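# Stand the loose plate upright in the dish rack

## Task

Take the plate that is lying flat on the table and set it upright in a free slot of the dish rack. The rack is loose, so it must end resting on all four of its feet, and any plates already in the rack must still stand upright in their own slots. The plate has to be at rest and held up by the rack alone, not by a gripper, before the scene is ended. Finally, open the gripper and withdraw it from the plate.

## Robot and tools

Robot and frame. There are two arms, left_arm and right_arm, each ending in a parallel two-finger gripper. All positions use one scene frame with its origin on the table top midway between the arms. +x runs out over the table, +z points up, and left_arm sits on the +y side. The arm names do not tell you which side of a camera image an arm appears on. The arm bases may be tilted. Their mounting plates and the metal frame behind them are fixed obstacles. A 'too close' message counts an arm's mounting plate and its half of that frame as part of the arm. Reported hand positions can be slightly wrong, especially at long reach. A gripper's fingers point along its own +z axis and close along its own y axis. end_effector_position is the point between the finger pads, about 1 cm behind the tips. Joint ranges in rad, base to hand: waist -2.618 to 3.054, shoulder 0.000 to 3.142, elbow 0.000 to 3.142, wrist pitch -1.571 to 1.571, wrist yaw -1.571 to 1.571, wrist roll -2.094 to 2.094.

Row format. Every command row holds 16 numbers covering both arms, even when only one moves. The first 8 are left_arm: x, y, z (metres), qw, qx, qy, qz (unit quaternion, w first), then opening. The next 8 are the same fields for right_arm. Position and quaternion form an absolute pose in the scene frame, not an offset. opening runs from -1 (closed) to +1 (fully open, 0.094 m).

execute_actions(actions). This is a list of actions. Each action is a list of up to 15 rows, and each row lasts one control step of 1/30 s. If an action has fewer than 15 rows, its last row is repeated until 15 steps (0.5 s) have passed. An empty list only returns the current state and images. If a target lies more than 0.6 m from that gripper's current position along any of the gripper's own axes, the action is rejected for both arms. If any action is malformed, or the first one fails that test against the last reported state, nothing in the call runs. At each step the commanded pose is clipped to within 70 mm and 16 degrees of the measured pose, and position wins over orientation when both cannot be met. A distant target therefore needs several actions. Joint friction can leave a gripper up to about 31 mm short, so very small corrections may not move it at all. To keep a hand's orientation fixed, repeat your own quaternion in every row rather than copying the reported one, which drifts. For an arm that should stay still, resend its whole last reported pose and its intended opening each time.

move(target, speed, blocking). target is one 16-number row of absolute poses. Each gripper travels in a straight line and both arrive together, taking 0.5 to 10 s. Paths longer than that are cut off at 10 s. speed is the top speed in m/s, from 0.002 to 0.5 (default 0.25), and rotation is capped at twice that value in rad/s. Moves do not avoid obstacles or the other arm. Grippers lag behind the path and can overshoot it, especially with the arm nearly straight. The opening is applied when the move starts. Faster contacts strike harder, and a target placed deeper past a contact presses harder. The 'move:' result line reports the outcome: done, off_target, moving, held or fault. It also shows the active limits (paced means the pose was clipped; held means a check blocked some steps, and the arm may then speed up) and each gripper's distance from its target. If only one arm is named, the other finished normally. With blocking=false the result arrives after 0.5 s while motion continues. Before sending another move or execute_actions, check with wait(0) or call stop.

wait(seconds). Takes 0 to 10 s. The arms hold their last command, and a running move continues, returning early if it finishes. stop() brakes a running move. Braking needs distance, more at higher speed, and the fingers keep moving. zoom_image(camera, region) gives a closer view of part of the latest image. camera is one of cam_high, cam_low, cam_left_wrist, cam_right_wrist. region is [x0, y0, x1, y1] in pixels from the top-left corner, no larger than 504 by 504. finished_scene(scene) ends the current scene, given by its number, and cannot be undone. Replying without calling a tool also ends everything.

Results. The state line reads 'left_arm: … | right_arm: …' and gives each end_effector_position and end_effector_quat_wxyz. 'Hand target' lines show where the controller is driving each hand. grip_measured gives finger opening on the command scale, and the last Joint positions value gives it in metres. Each gripper's reading may be off by up to about 1 mm. 'pose unreachable' means a clearance check changed or blocked the named arm's command. FAULT lines mark arm stops. Images come in the order cam_high (672x504), cam_low (672x504), cam_left_wrist and cam_right_wrist (616x616 fisheye), with the calibration supplied.

Gripping and heat. To hold firmly, command an opening about 0.03 below grip_measured; a smaller margin grips more gently. Each pad pushes at most about 50 to 62 N, less on parts thinner than about 2 mm, such as a plate rim. Holding a load heats the motors, and this continues while you think. MOTOR HOT appears at 75 °C. At 90 °C the arm is halted for 10 s. At 100 °C the arm goes limp and drops whatever it holds.

Avoid: arm-to-arm contact or pressing; dropping or slamming the plate; hitting the rack hard, tipping it or sliding it; disturbing the plates already racked; and anything leaving the table. Loose objects may occasionally be nudged by outside pushes. Before finishing, confirm in the images that the plate stands on its own, then open the gripper and move it away.

Each tool is called after "Request:" as name([rows], argument=value, ...), one row to a line, values as JSON.

## Session

Request:
execute_actions(actions=[])

Scene clock: 0.00 s.
left_arm: end_effector_position=(+0.2113, +0.5315, +0.1451) grip_measured=+1.000 end_effector_quat_wxyz=(+0.185, +0.960, -0.207, -0.035) | right_arm: end_effector_position=(+0.3527, -0.4054, +0.2235) grip_measured=+1.000 end_effector_quat_wxyz=(-0.119, +0.792, +0.570, +0.183)
Joint positions: left_arm=[ 1.236  1.988  1.616 -1.5    0.084 -1.609  0.094] | right_arm=[-0.557  1.717  1.584 -1.371 -0.434  1.461  0.094]
Joint velocities: left_arm=[-0.007  0.007 -0.017  0.051 -0.022 -0.051  0.   ] | right_arm=[-0.022  0.002 -0.002 -0.007  0.051  0.066  0.   ]
Motor temperatures (°C, as the motors report them): left_arm=[24 23 22 24 23 25] | right_arm=[24 23 24 24 23 25]
Hand target (left_arm): +0.211, +0.532, +0.145; +0.185, +0.960, -0.207, -0.035
Hand target (right_arm): +0.353, -0.405, +0.224; -0.119, +0.792, +0.570, +0.183

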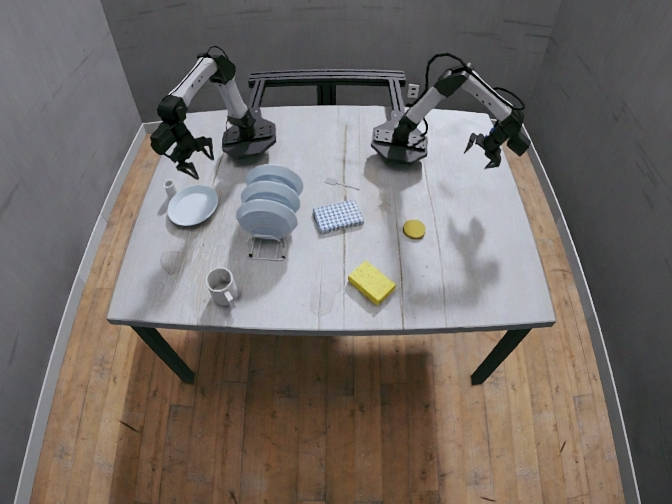

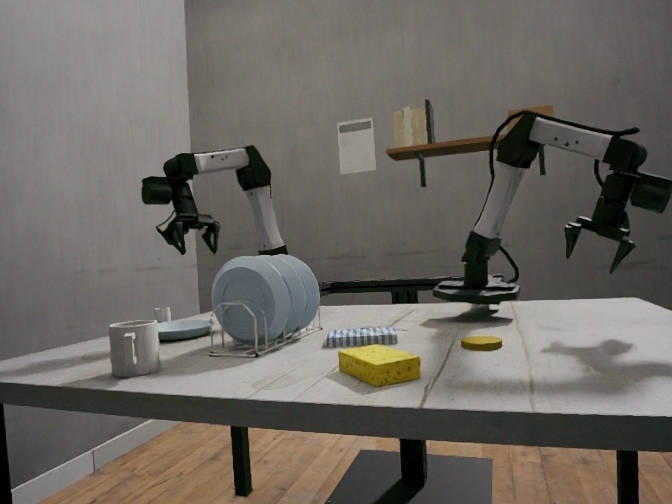

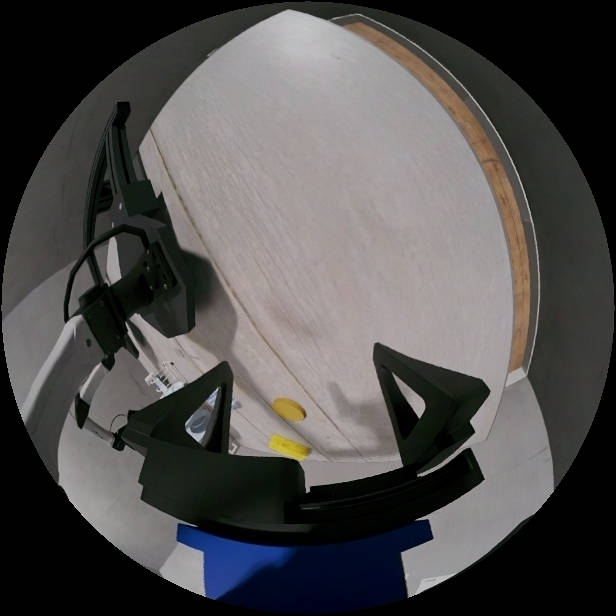

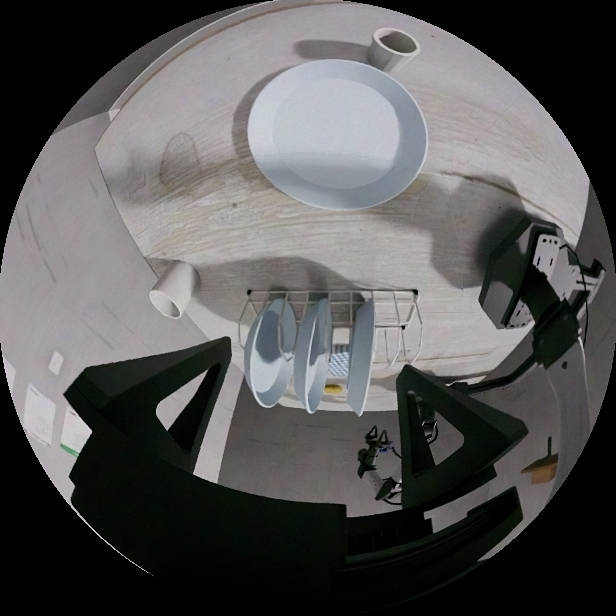

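Request:
zoom_image(camera="cam_high", region=[140, 120, 340, 320])

Request:
zoom_image(camera="cam_low", region=[100, 230, 340, 400])

Request:
zoom_image(camera="cam_right_wrist", region=[200, 250, 460, 430])

Region (140, 120, 340, 320) of cam_high's 672x504 image, scaled by 2.520, with more detail than that image has.

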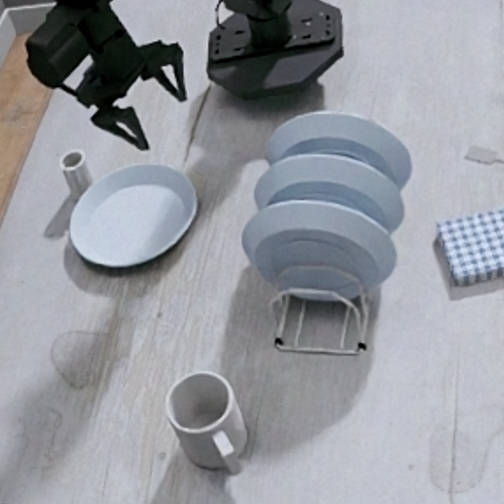

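Region (100, 230, 340, 400) of cam_low's 672x504 image, scaled by 2.100, with more detail than that image has; it fills the top 357 rows of this view, and the rest is white.

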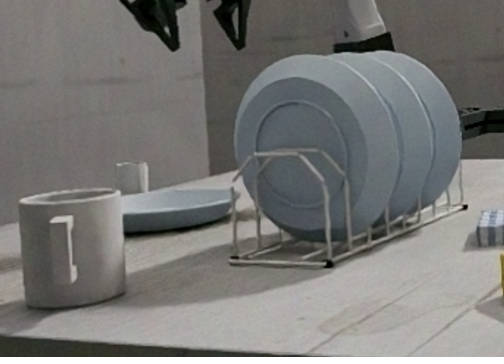

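Region (200, 250, 460, 430) of cam_right_wrist's 616x616 image, scaled by 1.938, with more detail than that image has; it fills the top 349 rows of this view, and the rest is white.

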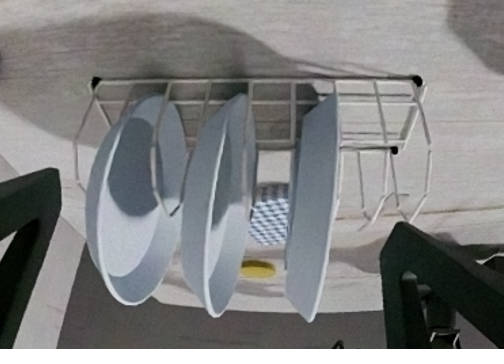

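Request:
zoom_image(camera="cam_low", region=[140, 290, 260, 370])

Request:
zoom_image(camera="cam_low", region=[200, 270, 340, 370])

Region (140, 290, 260, 370) of cam_low's 672x504 image, scaled by 4.200, with more detail than that image has.

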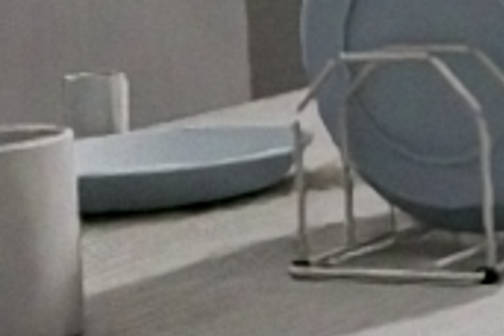

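Region (200, 270, 340, 370) of cam_low's 672x504 image, scaled by 3.600, with more detail than that image has; it fills the top 360 rows of this view, and the rest is white.

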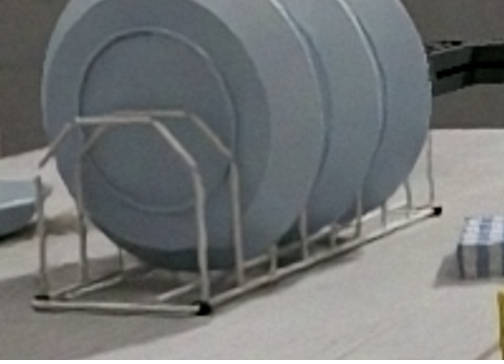

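Request:
move(target=[0.2113,0.5315,0.1451,0.185,0.960,-0.207,-0.035,1, 0.215,-0.425,0.065,0.360,0.808,0.426,0.190,-0.4], speed=0.3)

Scene clock: 61.83 s.
left_arm: end_effector_position=(+0.2113, +0.5315, +0.1451) grip_measured=+1.000 end_effector_quat_wxyz=(+0.185, +0.960, -0.207, -0.035) | right_arm: end_effector_position=(+0.2139, -0.4242, +0.0719) grip_measured=-0.397 end_effector_quat_wxyz=(+0.334, +0.819, +0.436, +0.168)
Joint positions: left_arm=[ 1.236  1.988  1.616 -1.5    0.084 -1.609  0.094] | right_arm=[-0.346  0.64   0.001 -0.111  0.291  1.824  0.028]
Joint velocities: left_arm=[-0.002 -0.017  0.002 -0.081  0.037  0.007  0.   ] | right_arm=[ 0.032  0.007 -0.012  0.022  0.007  0.007  0.   ]
Motor temperatures (°C, as the motors report them): left_arm=[24 35 26 24 23 25] | right_arm=[24 31 28 24 23 25]
Hand target (left_arm): +0.211, +0.531, +0.145; +0.185, +0.960, -0.207, -0.035
Hand target (right_arm): +0.211, -0.424, +0.068; +0.332, +0.821, +0.435, +0.163
Off the commanded pose (left_arm): 0.000 m, 0 deg.
Off the commanded pose (right_arm): 0.007 m, 4 deg.
joint sent to its limit (right arm) — the command would take joint 3 (elbow) past its lower limit, so that joint was sent only as far as its limit.
move: off_target (right_arm)
camera_calibration (this result's frames):
cam_right_wrist: T_world_to_cam=[[-0.65675, 0.220258, -0.721225, 0.289496], [0.151906, 0.97543, 0.159565, 0.3991], [0.73865, -0.00476446, -0.674072, -0.0178364], [0, 0, 0, 1]] pos_world=[0.142676, -0.453143, 0.133087]

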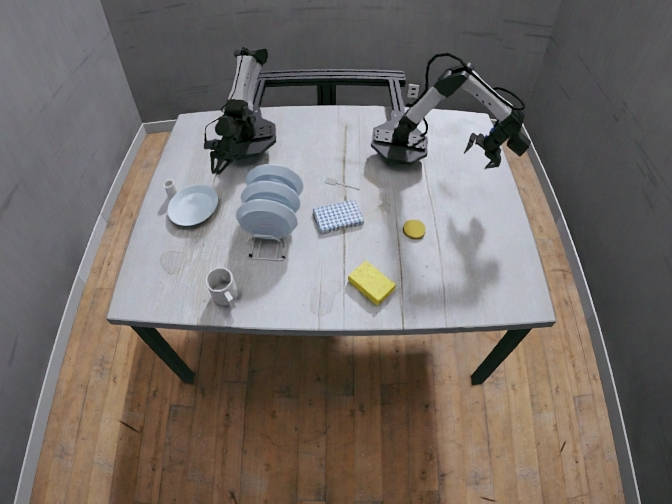

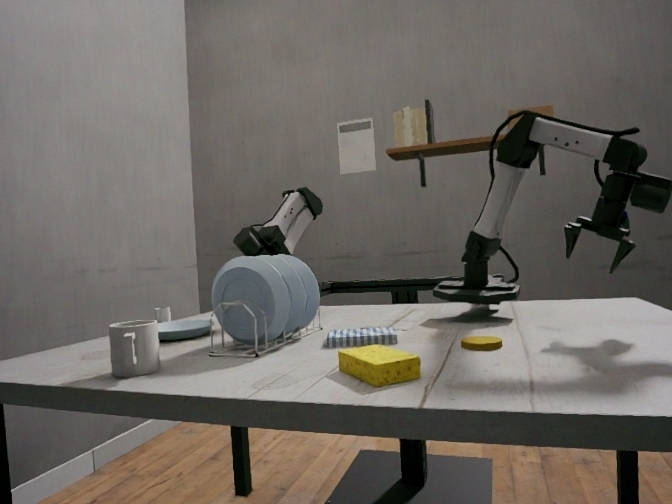

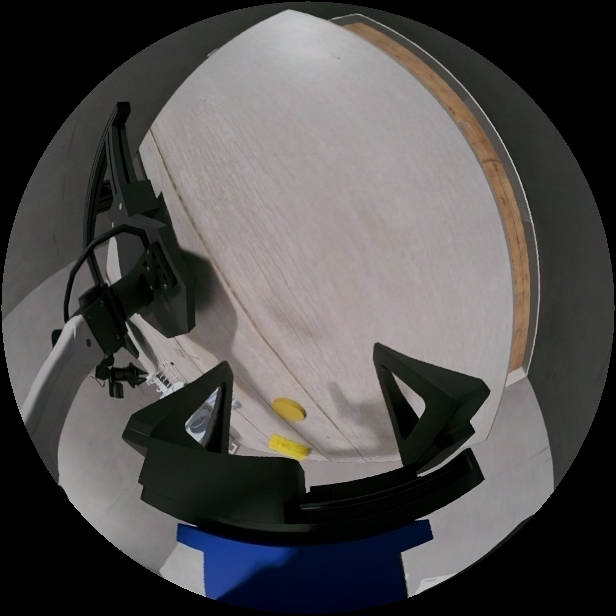

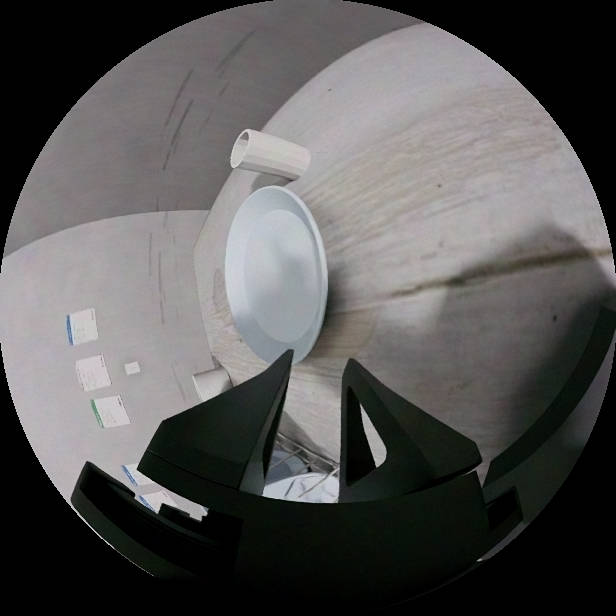

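Request:
move(target=[0.2113,0.5315,0.1451,0.185,0.960,-0.207,-0.035,1, 0.236,-0.439,0.040,0.360,0.808,0.426,0.190,-0.5], speed=0.05)

Scene clock: 68.90 s.
left_arm: end_effector_position=(+0.2113, +0.5315, +0.1451) grip_measured=+1.000 end_effector_quat_wxyz=(+0.185, +0.960, -0.207, -0.035) | right_arm: end_effector_position=(+0.2393, -0.4394, +0.0452) grip_measured=-0.497 end_effector_quat_wxyz=(+0.335, +0.825, +0.425, +0.165)
Joint positions: left_arm=[ 1.236  1.988  1.616 -1.5    0.084 -1.609  0.094] | right_arm=[-0.406  1.277  0.001  0.532  0.262  1.804  0.024]
Joint velocities: left_arm=[ 0.007  0.017  0.002 -0.022 -0.037 -0.037  0.   ] | right_arm=[ 0.007  0.007 -0.007  0.007  0.022 -0.022  0.   ]
Motor temperatures (°C, as the motors report them): left_arm=[24 35 26 24 23 25] | right_arm=[24 30 28 26 23 25]
Hand target (left_arm): +0.211, +0.531, +0.145; +0.185, +0.960, -0.207, -0.035
Hand target (right_arm): +0.235, -0.439, +0.041; +0.331, +0.826, +0.428, +0.160
Off the commanded pose (left_arm): 0.000 m, 0 deg.
Off the commanded pose (right_arm): 0.006 m, 5 deg.
joint sent to its limit (right arm) — the command would take joint 3 (elbow) past its lower limit, so that joint was sent only as far as its limit.
move: off_target (right_arm)
camera_calibration (this result's frames):
cam_right_wrist: T_world_to_cam=[[-0.649834, 0.239567, -0.721335, 0.297114], [0.176819, 0.97064, 0.163073, 0.40604], [0.739223, -0.0215751, -0.673115, -0.0622478], [0, 0, 0, 1]] pos_world=[0.167294, -0.46664, 0.106204]

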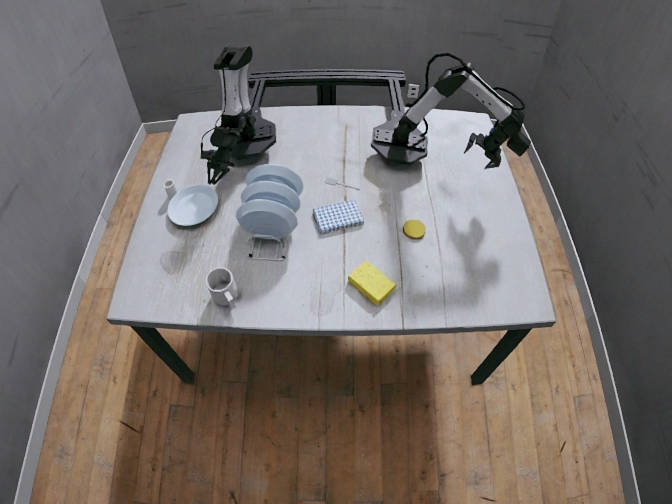

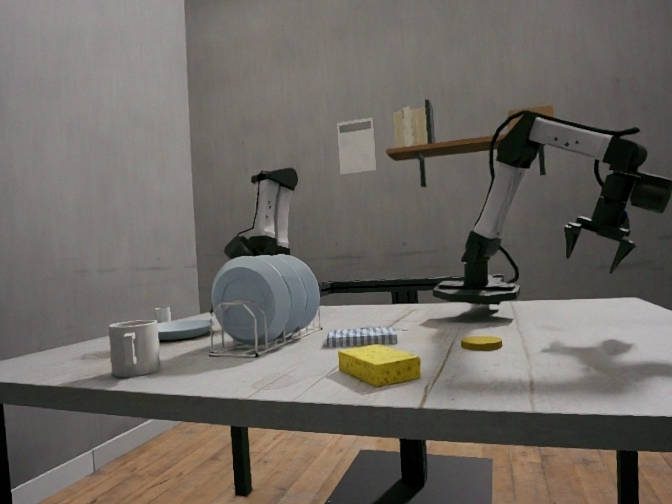

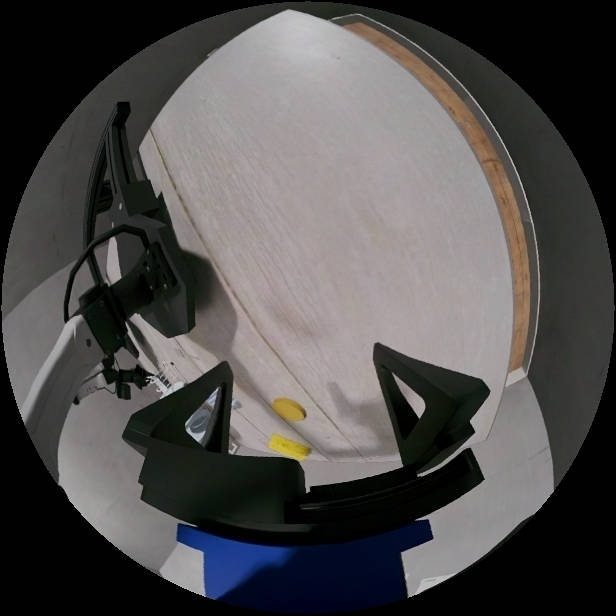

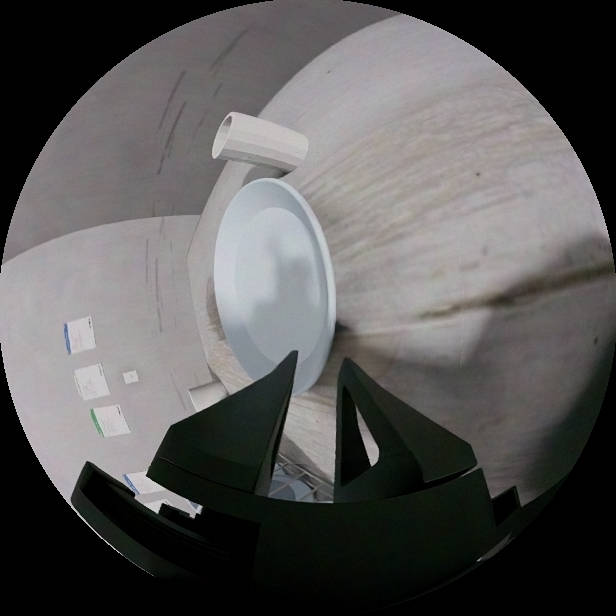

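Request:
move(target=[0.2113,0.5315,0.1451,0.185,0.960,-0.207,-0.035,1, 0.243,-0.446,0.027,0.360,0.808,0.426,0.190,-0.45], speed=0.03)

Scene clock: 76.23 s.
left_arm: end_effector_position=(+0.2113, +0.5315, +0.1451) grip_measured=+1.000 end_effector_quat_wxyz=(+0.185, +0.960, -0.207, -0.035) | right_arm: end_effector_position=(+0.2477, -0.4469, +0.0313) grip_measured=-0.453 end_effector_quat_wxyz=(+0.343, +0.821, +0.424, +0.168)
Joint positions: left_arm=[ 1.236  1.988  1.616 -1.5    0.084 -1.609  0.094] | right_arm=[-0.439  1.572  0.001  0.853  0.242  1.775  0.026]
Joint velocities: left_arm=[-0.002  0.007 -0.002 -0.066  0.022  0.007  0.   ] | right_arm=[ 0.007  0.002 -0.022 -0.007 -0.095  0.007 -0.   ]
Motor temperatures (°C, as the motors report them): left_arm=[24 36 26 24 23 25] | right_arm=[24 29 28 26 23 25]
Hand target (left_arm): +0.211, +0.531, +0.145; +0.185, +0.960, -0.207, -0.035
Hand target (right_arm): +0.243, -0.446, +0.028; +0.338, +0.822, +0.427, +0.165
Off the commanded pose (left_arm): 0.000 m, 0 deg.
Off the commanded pose (right_arm): 0.006 m, 3 deg.
joint sent to its limit (right arm) — the command would take joint 3 (elbow) past its lower limit, so that joint was sent only as far as its limit.
move: off_target (right_arm)
camera_calibration (this result's frames):
cam_right_wrist: T_world_to_cam=[[-0.639521, 0.229174, -0.73382, 0.287534], [0.172647, 0.972966, 0.153399, 0.416479], [0.749137, -0.0285897, -0.661798, -0.0838832], [0, 0, 0, 1]] pos_world=[0.17482, -0.473513, 0.091597]

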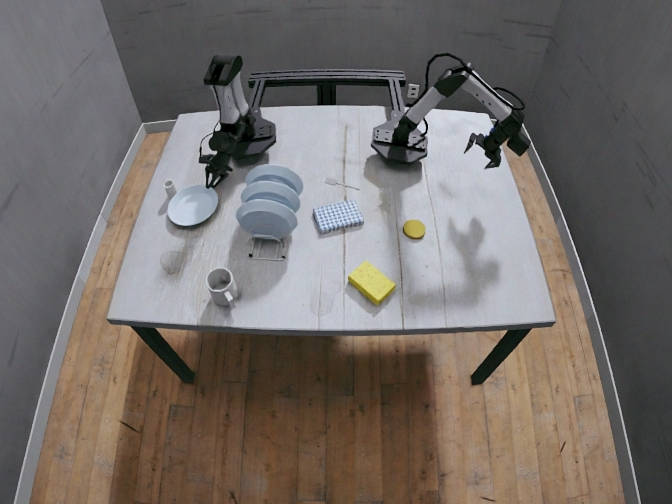

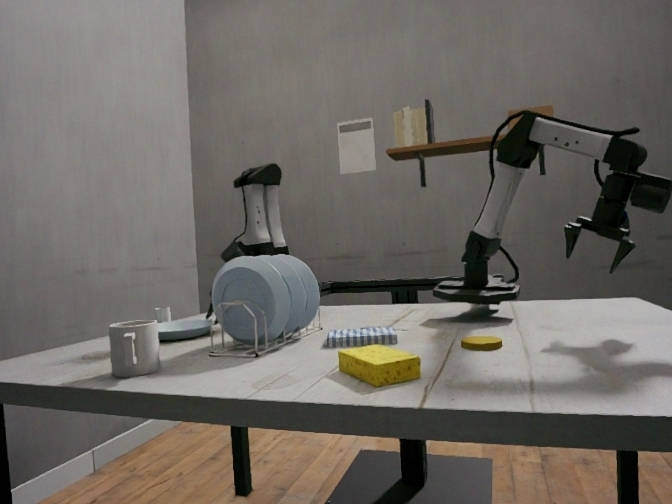

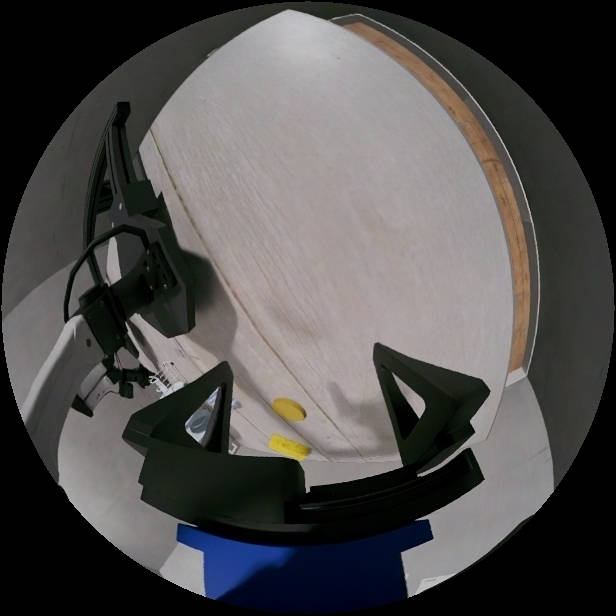

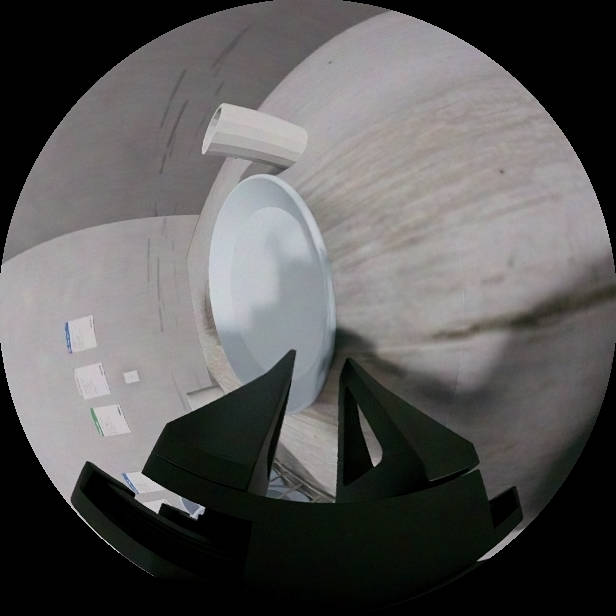

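Request:
move(target=[0.2113,0.5315,0.1451,0.185,0.960,-0.207,-0.035,1, 0.256,-0.455,0.015,0.360,0.808,0.426,0.190,-0.45], speed=0.03)

Request:
zoom_image(camera="cam_right_wrist", region=[220, 260, 440, 480])

Scene clock: 79.20 s.
left_arm: end_effector_position=(+0.2113, +0.5315, +0.1451) grip_measured=+1.000 end_effector_quat_wxyz=(+0.185, +0.960, -0.207, -0.035) | right_arm: end_effector_position=(+0.2568, -0.4546, +0.0168) grip_measured=-0.453 end_effector_quat_wxyz=(+0.361, +0.809, +0.424, +0.189)
Joint positions: left_arm=[ 1.236  1.988  1.616 -1.5    0.084 -1.609  0.094] | right_arm=[-0.487  1.966  0.001  1.313  0.192  1.729  0.026]
Joint velocities: left_arm=[ 0.002  0.002  0.012 -0.007  0.007 -0.051  0.   ] | right_arm=[-0.046  0.027 -0.002  0.081 -0.051  0.022  0.001]
Motor temperatures (°C, as the motors report them): left_arm=[24 36 26 24 23 25] | right_arm=[24 28 28 27 23 25]
Hand target (left_arm): +0.211, +0.531, +0.145; +0.185, +0.960, -0.207, -0.035
Hand target (right_arm): +0.256, -0.455, +0.016; +0.360, +0.808, +0.426, +0.190
Off the commanded pose (left_arm): 0.000 m, 0 deg.
Off the commanded pose (right_arm): 0.002 m, 0 deg.
move: done
camera_calibration (this result's frames):
cam_right_wrist: T_world_to_cam=[[-0.603956, 0.202426, -0.770883, 0.263759], [0.146916, 0.978911, 0.14195, 0.434185], [0.78336, -0.0275236, -0.620958, -0.109526], [0, 0, 0, 1]] pos_world=[0.181308, -0.481435, 0.0736841]

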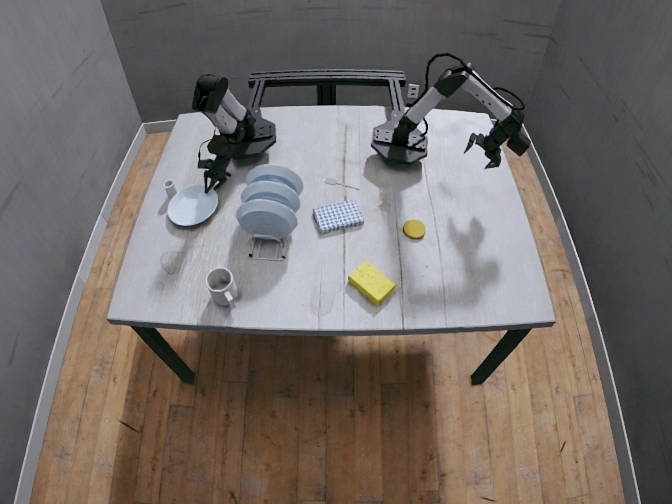

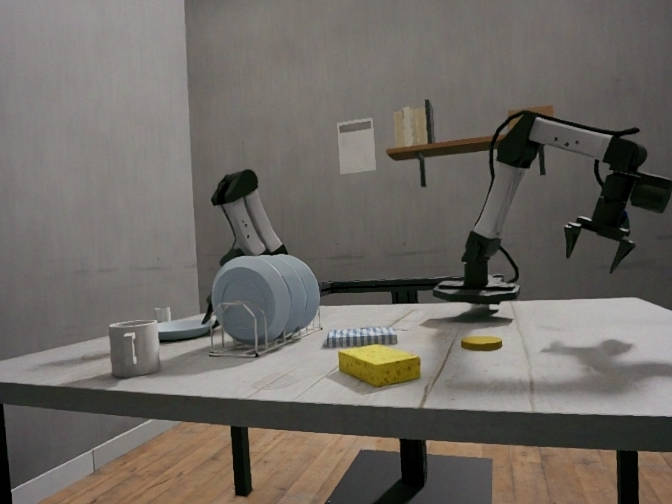

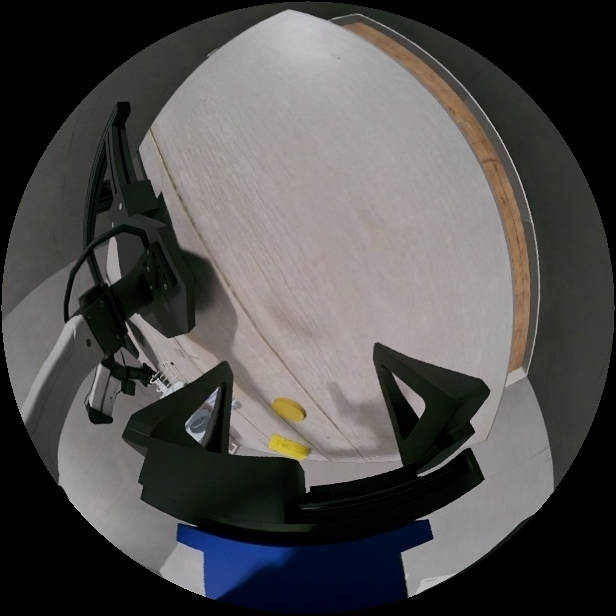

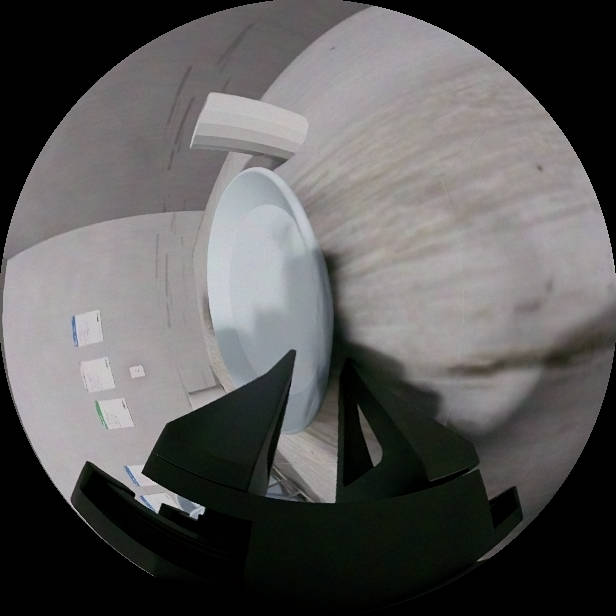

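Region (220, 260, 440, 480) of cam_right_wrist's 616x616 image, scaled by 2.291, with more detail than that image has.

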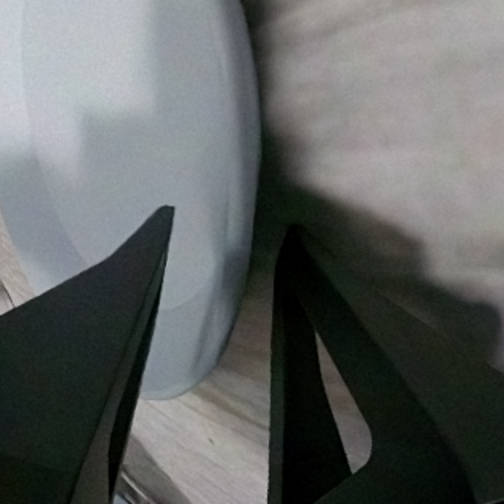

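Request:
move(target=[0.2113,0.5315,0.1451,0.185,0.960,-0.207,-0.035,1, 0.267,-0.4625,0.017,0.360,0.808,0.426,0.190,-0.45], speed=0.03)

Request:
zoom_image(camera="cam_right_wrist", region=[220, 260, 440, 480])

Scene clock: 82.50 s.
left_arm: end_effector_position=(+0.2113, +0.5315, +0.1451) grip_measured=+1.000 end_effector_quat_wxyz=(+0.185, +0.960, -0.207, -0.035) | right_arm: end_effector_position=(+0.2616, -0.4600, +0.0163) grip_measured=-0.453 end_effector_quat_wxyz=(+0.361, +0.809, +0.424, +0.188)
Joint positions: left_arm=[ 1.236  1.988  1.616 -1.5    0.084 -1.609  0.094] | right_arm=[-0.508  1.949  0.027  1.27   0.177  1.716  0.026]
Joint velocities: left_arm=[-0.012 -0.002 -0.002 -0.007 -0.022  0.022  0.   ] | right_arm=[-0.002 -0.012 -0.012  0.022  0.022  0.007 -0.001]
Motor temperatures (°C, as the motors report them): left_arm=[24 36 26 25 23 25] | right_arm=[24 28 27 27 23 25]
Hand target (left_arm): +0.211, +0.531, +0.145; +0.185, +0.960, -0.207, -0.035
Hand target (right_arm): +0.267, -0.462, +0.017; +0.361, +0.808, +0.426, +0.190
Off the commanded pose (left_arm): 0.000 m, 0 deg.
Off the commanded pose (right_arm): 0.006 m, 0 deg.
move: done
camera_calibration (this result's frames):
cam_right_wrist: T_world_to_cam=[[-0.605036, 0.203107, -0.769856, 0.267943], [0.148686, 0.978729, 0.14136, 0.438321], [0.782192, -0.0289393, -0.622365, -0.114022], [0, 0, 0, 1]] pos_world=[0.18613, -0.486719, 0.0733538]

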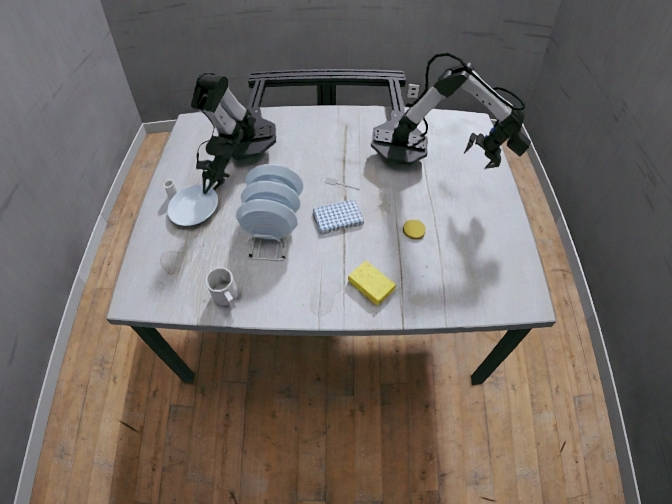

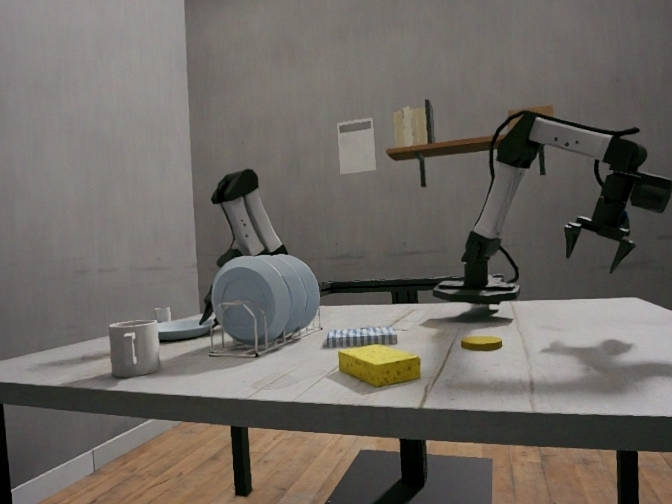

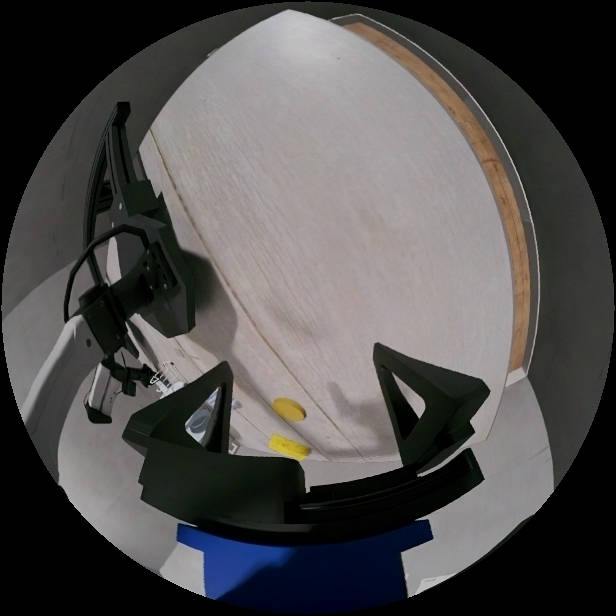

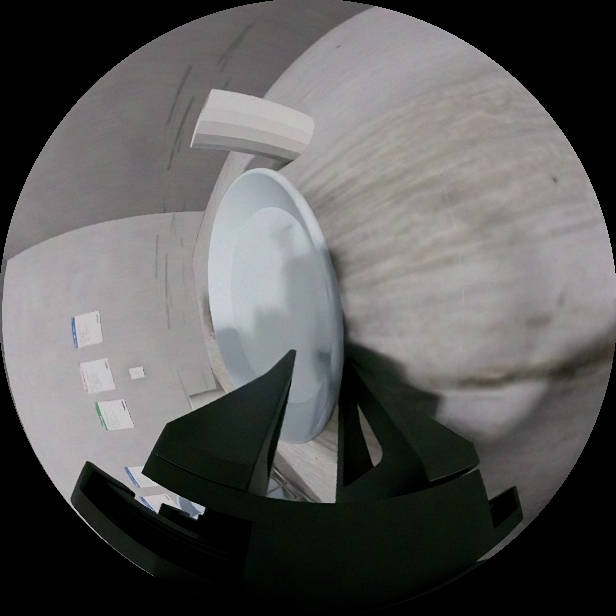

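Region (220, 260, 440, 480) of cam_right_wrist's 616x616 image, scaled by 2.291, with more detail than that image has.

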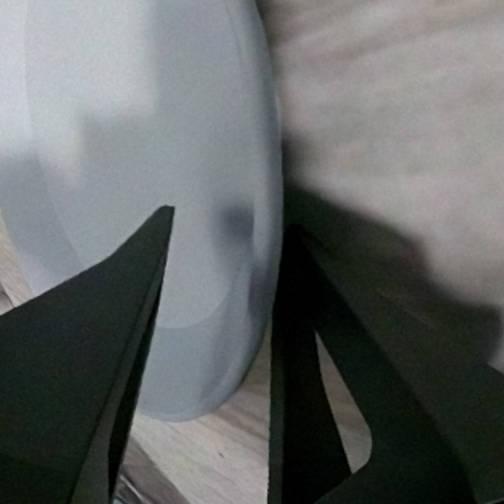

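Request:
move(target=[0.2113,0.5315,0.1451,0.185,0.960,-0.207,-0.035,1, 0.266,-0.4625,0.017,0.360,0.808,0.426,0.190,-0.94], speed=0.03)

Request:
zoom_image(camera="cam_right_wrist", region=[200, 200, 480, 480])

Scene clock: 86.67 s.
left_arm: end_effector_position=(+0.2113, +0.5315, +0.1451) grip_measured=+1.000 end_effector_quat_wxyz=(+0.185, +0.960, -0.207, -0.035) | right_arm: end_effector_position=(+0.2570, -0.4574, +0.0111) grip_measured=-0.914 end_effector_quat_wxyz=(+0.350, +0.812, +0.431, +0.180)
Joint positions: left_arm=[ 1.236  1.988  1.616 -1.5    0.084 -1.609  0.094] | right_arm=[-0.508  1.948  0.025  1.241  0.173  1.71   0.004]
Joint velocities: left_arm=[-0.002  0.012  0.007 -0.022  0.022  0.007  0.   ] | right_arm=[-0.017 -0.007 -0.002 -0.037  0.037 -0.007  0.   ]
Motor temperatures (°C, as the motors report them): left_arm=[24 36 27 25 23 25] | right_arm=[24 28 27 27 23 25]
Hand target (left_arm): +0.211, +0.531, +0.145; +0.185, +0.960, -0.207, -0.035
Hand target (right_arm): +0.266, -0.462, +0.017; +0.360, +0.808, +0.426, +0.190
Off the commanded pose (left_arm): 0.000 m, 0 deg.
Off the commanded pose (right_arm): 0.012 m, 2 deg.
move: off_target (right_arm)
camera_calibration (this result's frames):
cam_right_wrist: T_world_to_cam=[[-0.628412, 0.206659, -0.749927, 0.267998], [0.145583, 0.978275, 0.147592, 0.437645], [0.764136, -0.016428, -0.644846, -0.102995], [0, 0, 0, 1]] pos_world=[0.183402, -0.485213, 0.0699697]

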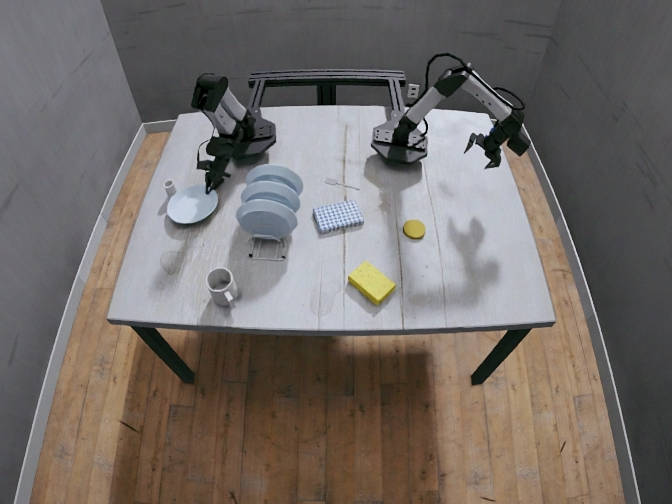

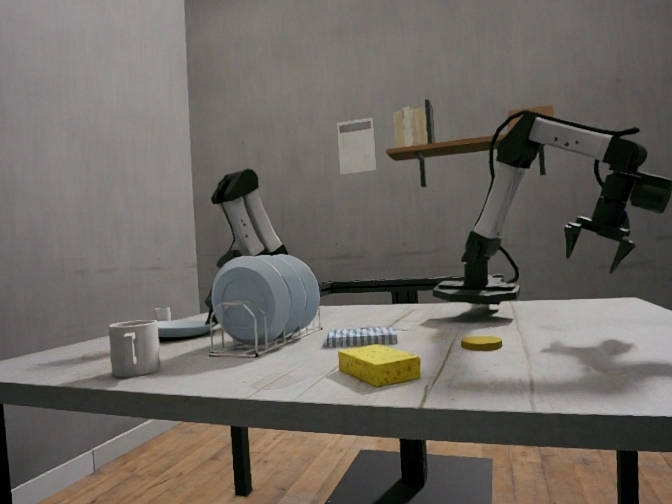

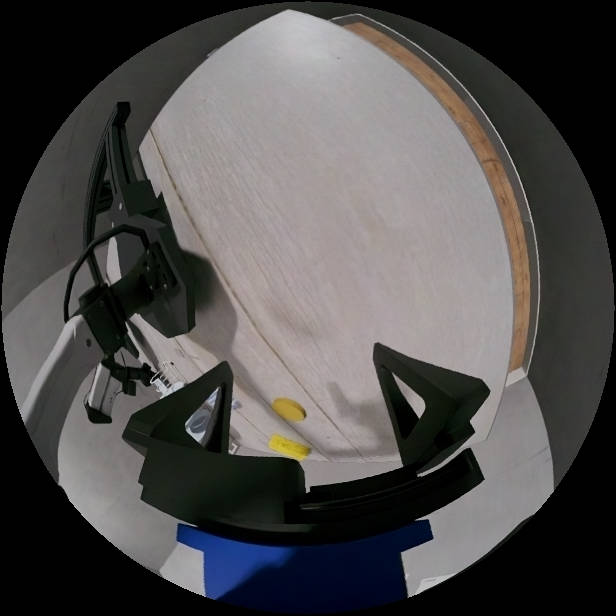

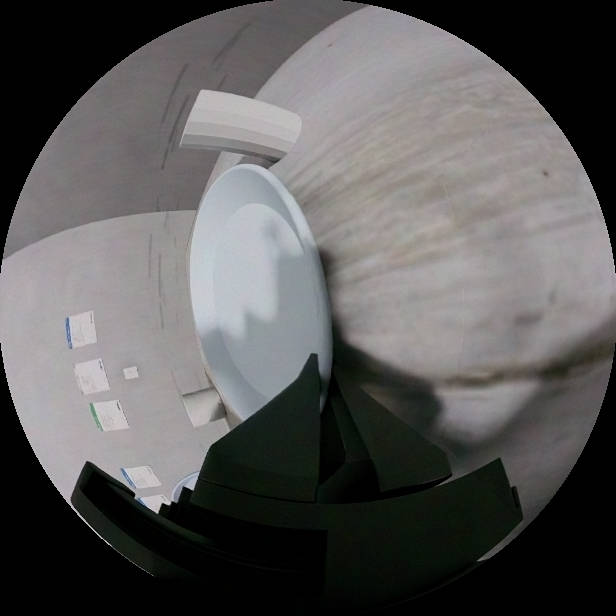

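Region (200, 200, 480, 480) of cam_right_wrist's 616x616 image, scaled by 1.800, with more detail than that image has.

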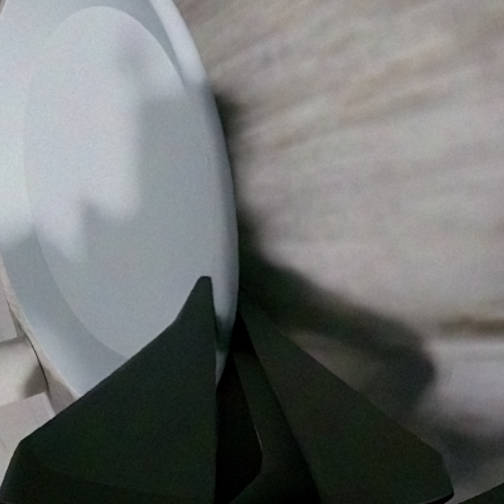

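Request:
move(target=[0.2113,0.5315,0.1451,0.185,0.960,-0.207,-0.035,1, 0.31,-0.47,0.22,0.0,0.885,0.466,0.0,-0.95], speed=0.15)

Scene clock: 101.93 s.
left_arm: end_effector_position=(+0.2113, +0.5315, +0.1451) grip_measured=+1.000 end_effector_quat_wxyz=(+0.185, +0.960, -0.207, -0.035) | right_arm: end_effector_position=(+0.3060, -0.4660, +0.2056) grip_measured=-0.915 end_effector_quat_wxyz=(-0.019, +0.883, +0.468, -0.014)
Joint positions: left_arm=[ 1.236  1.988  1.616 -1.5    0.084 -1.609  0.094] | right_arm=[-0.561  1.67   1.519 -1.373  0.005  1.734  0.004]
Joint velocities: left_arm=[-0.017 -0.012  0.002  0.037 -0.037 -0.037  0.   ] | right_arm=[-0.007 -0.007  0.007  0.022 -0.051 -0.022  0.   ]
Motor temperatures (°C, as the motors report them): left_arm=[24 37 27 25 23 25] | right_arm=[24 29 27 28 23 25]
Hand target (left_arm): +0.211, +0.531, +0.145; +0.185, +0.960, -0.207, -0.035
Hand target (right_arm): +0.315, -0.472, +0.216; -0.001, +0.886, +0.463, +0.002
Off the commanded pose (left_arm): 0.000 m, 0 deg.
Off the commanded pose (right_arm): 0.015 m, 3 deg.
move: off_target (right_arm)
camera_calibration (this result's frames):
cam_right_wrist: T_world_to_cam=[[-0.914068, 0.40533, -0.0137238, 0.475075], [0.36228, 0.83126, 0.421617, 0.219086], [0.182302, 0.380414, -0.90667, 0.401644], [0, 0, 0, 1]] pos_world=[0.28166, -0.527471, 0.278309]

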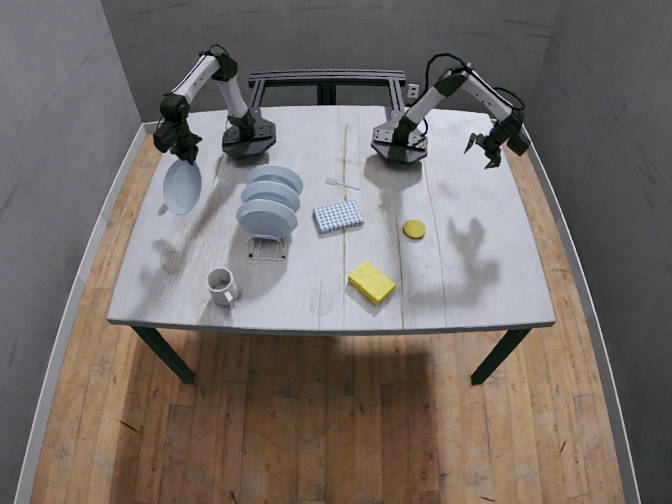

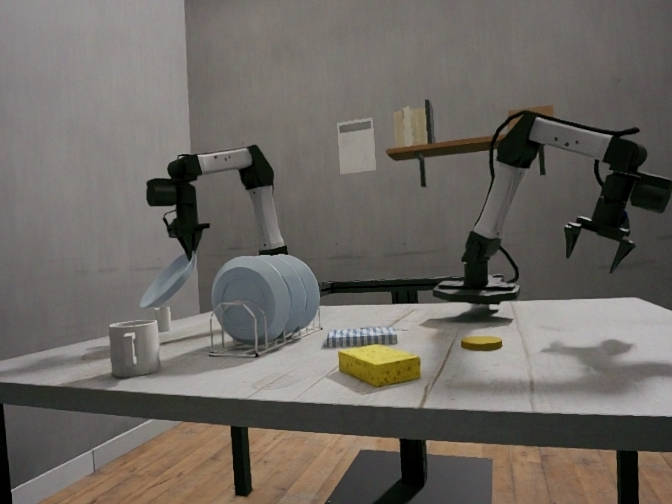

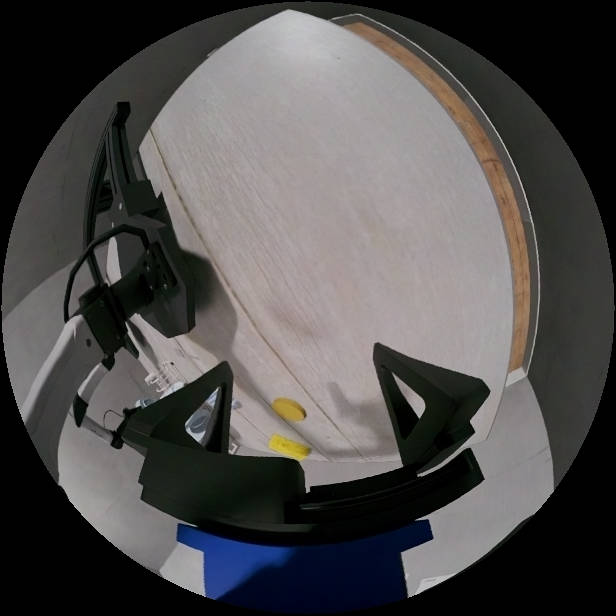

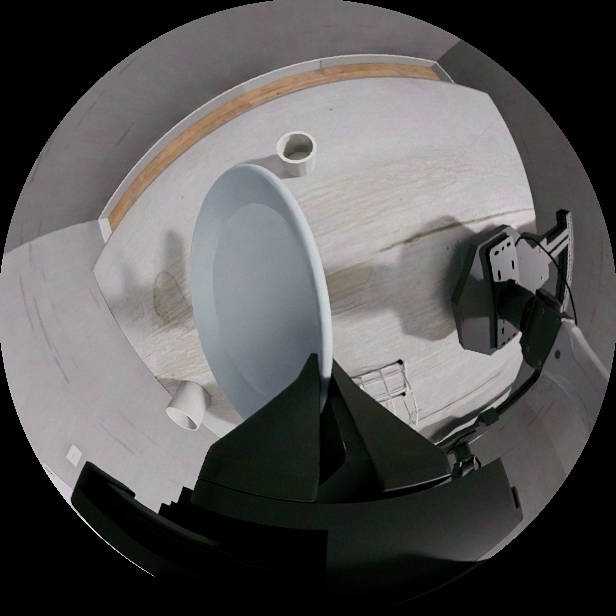

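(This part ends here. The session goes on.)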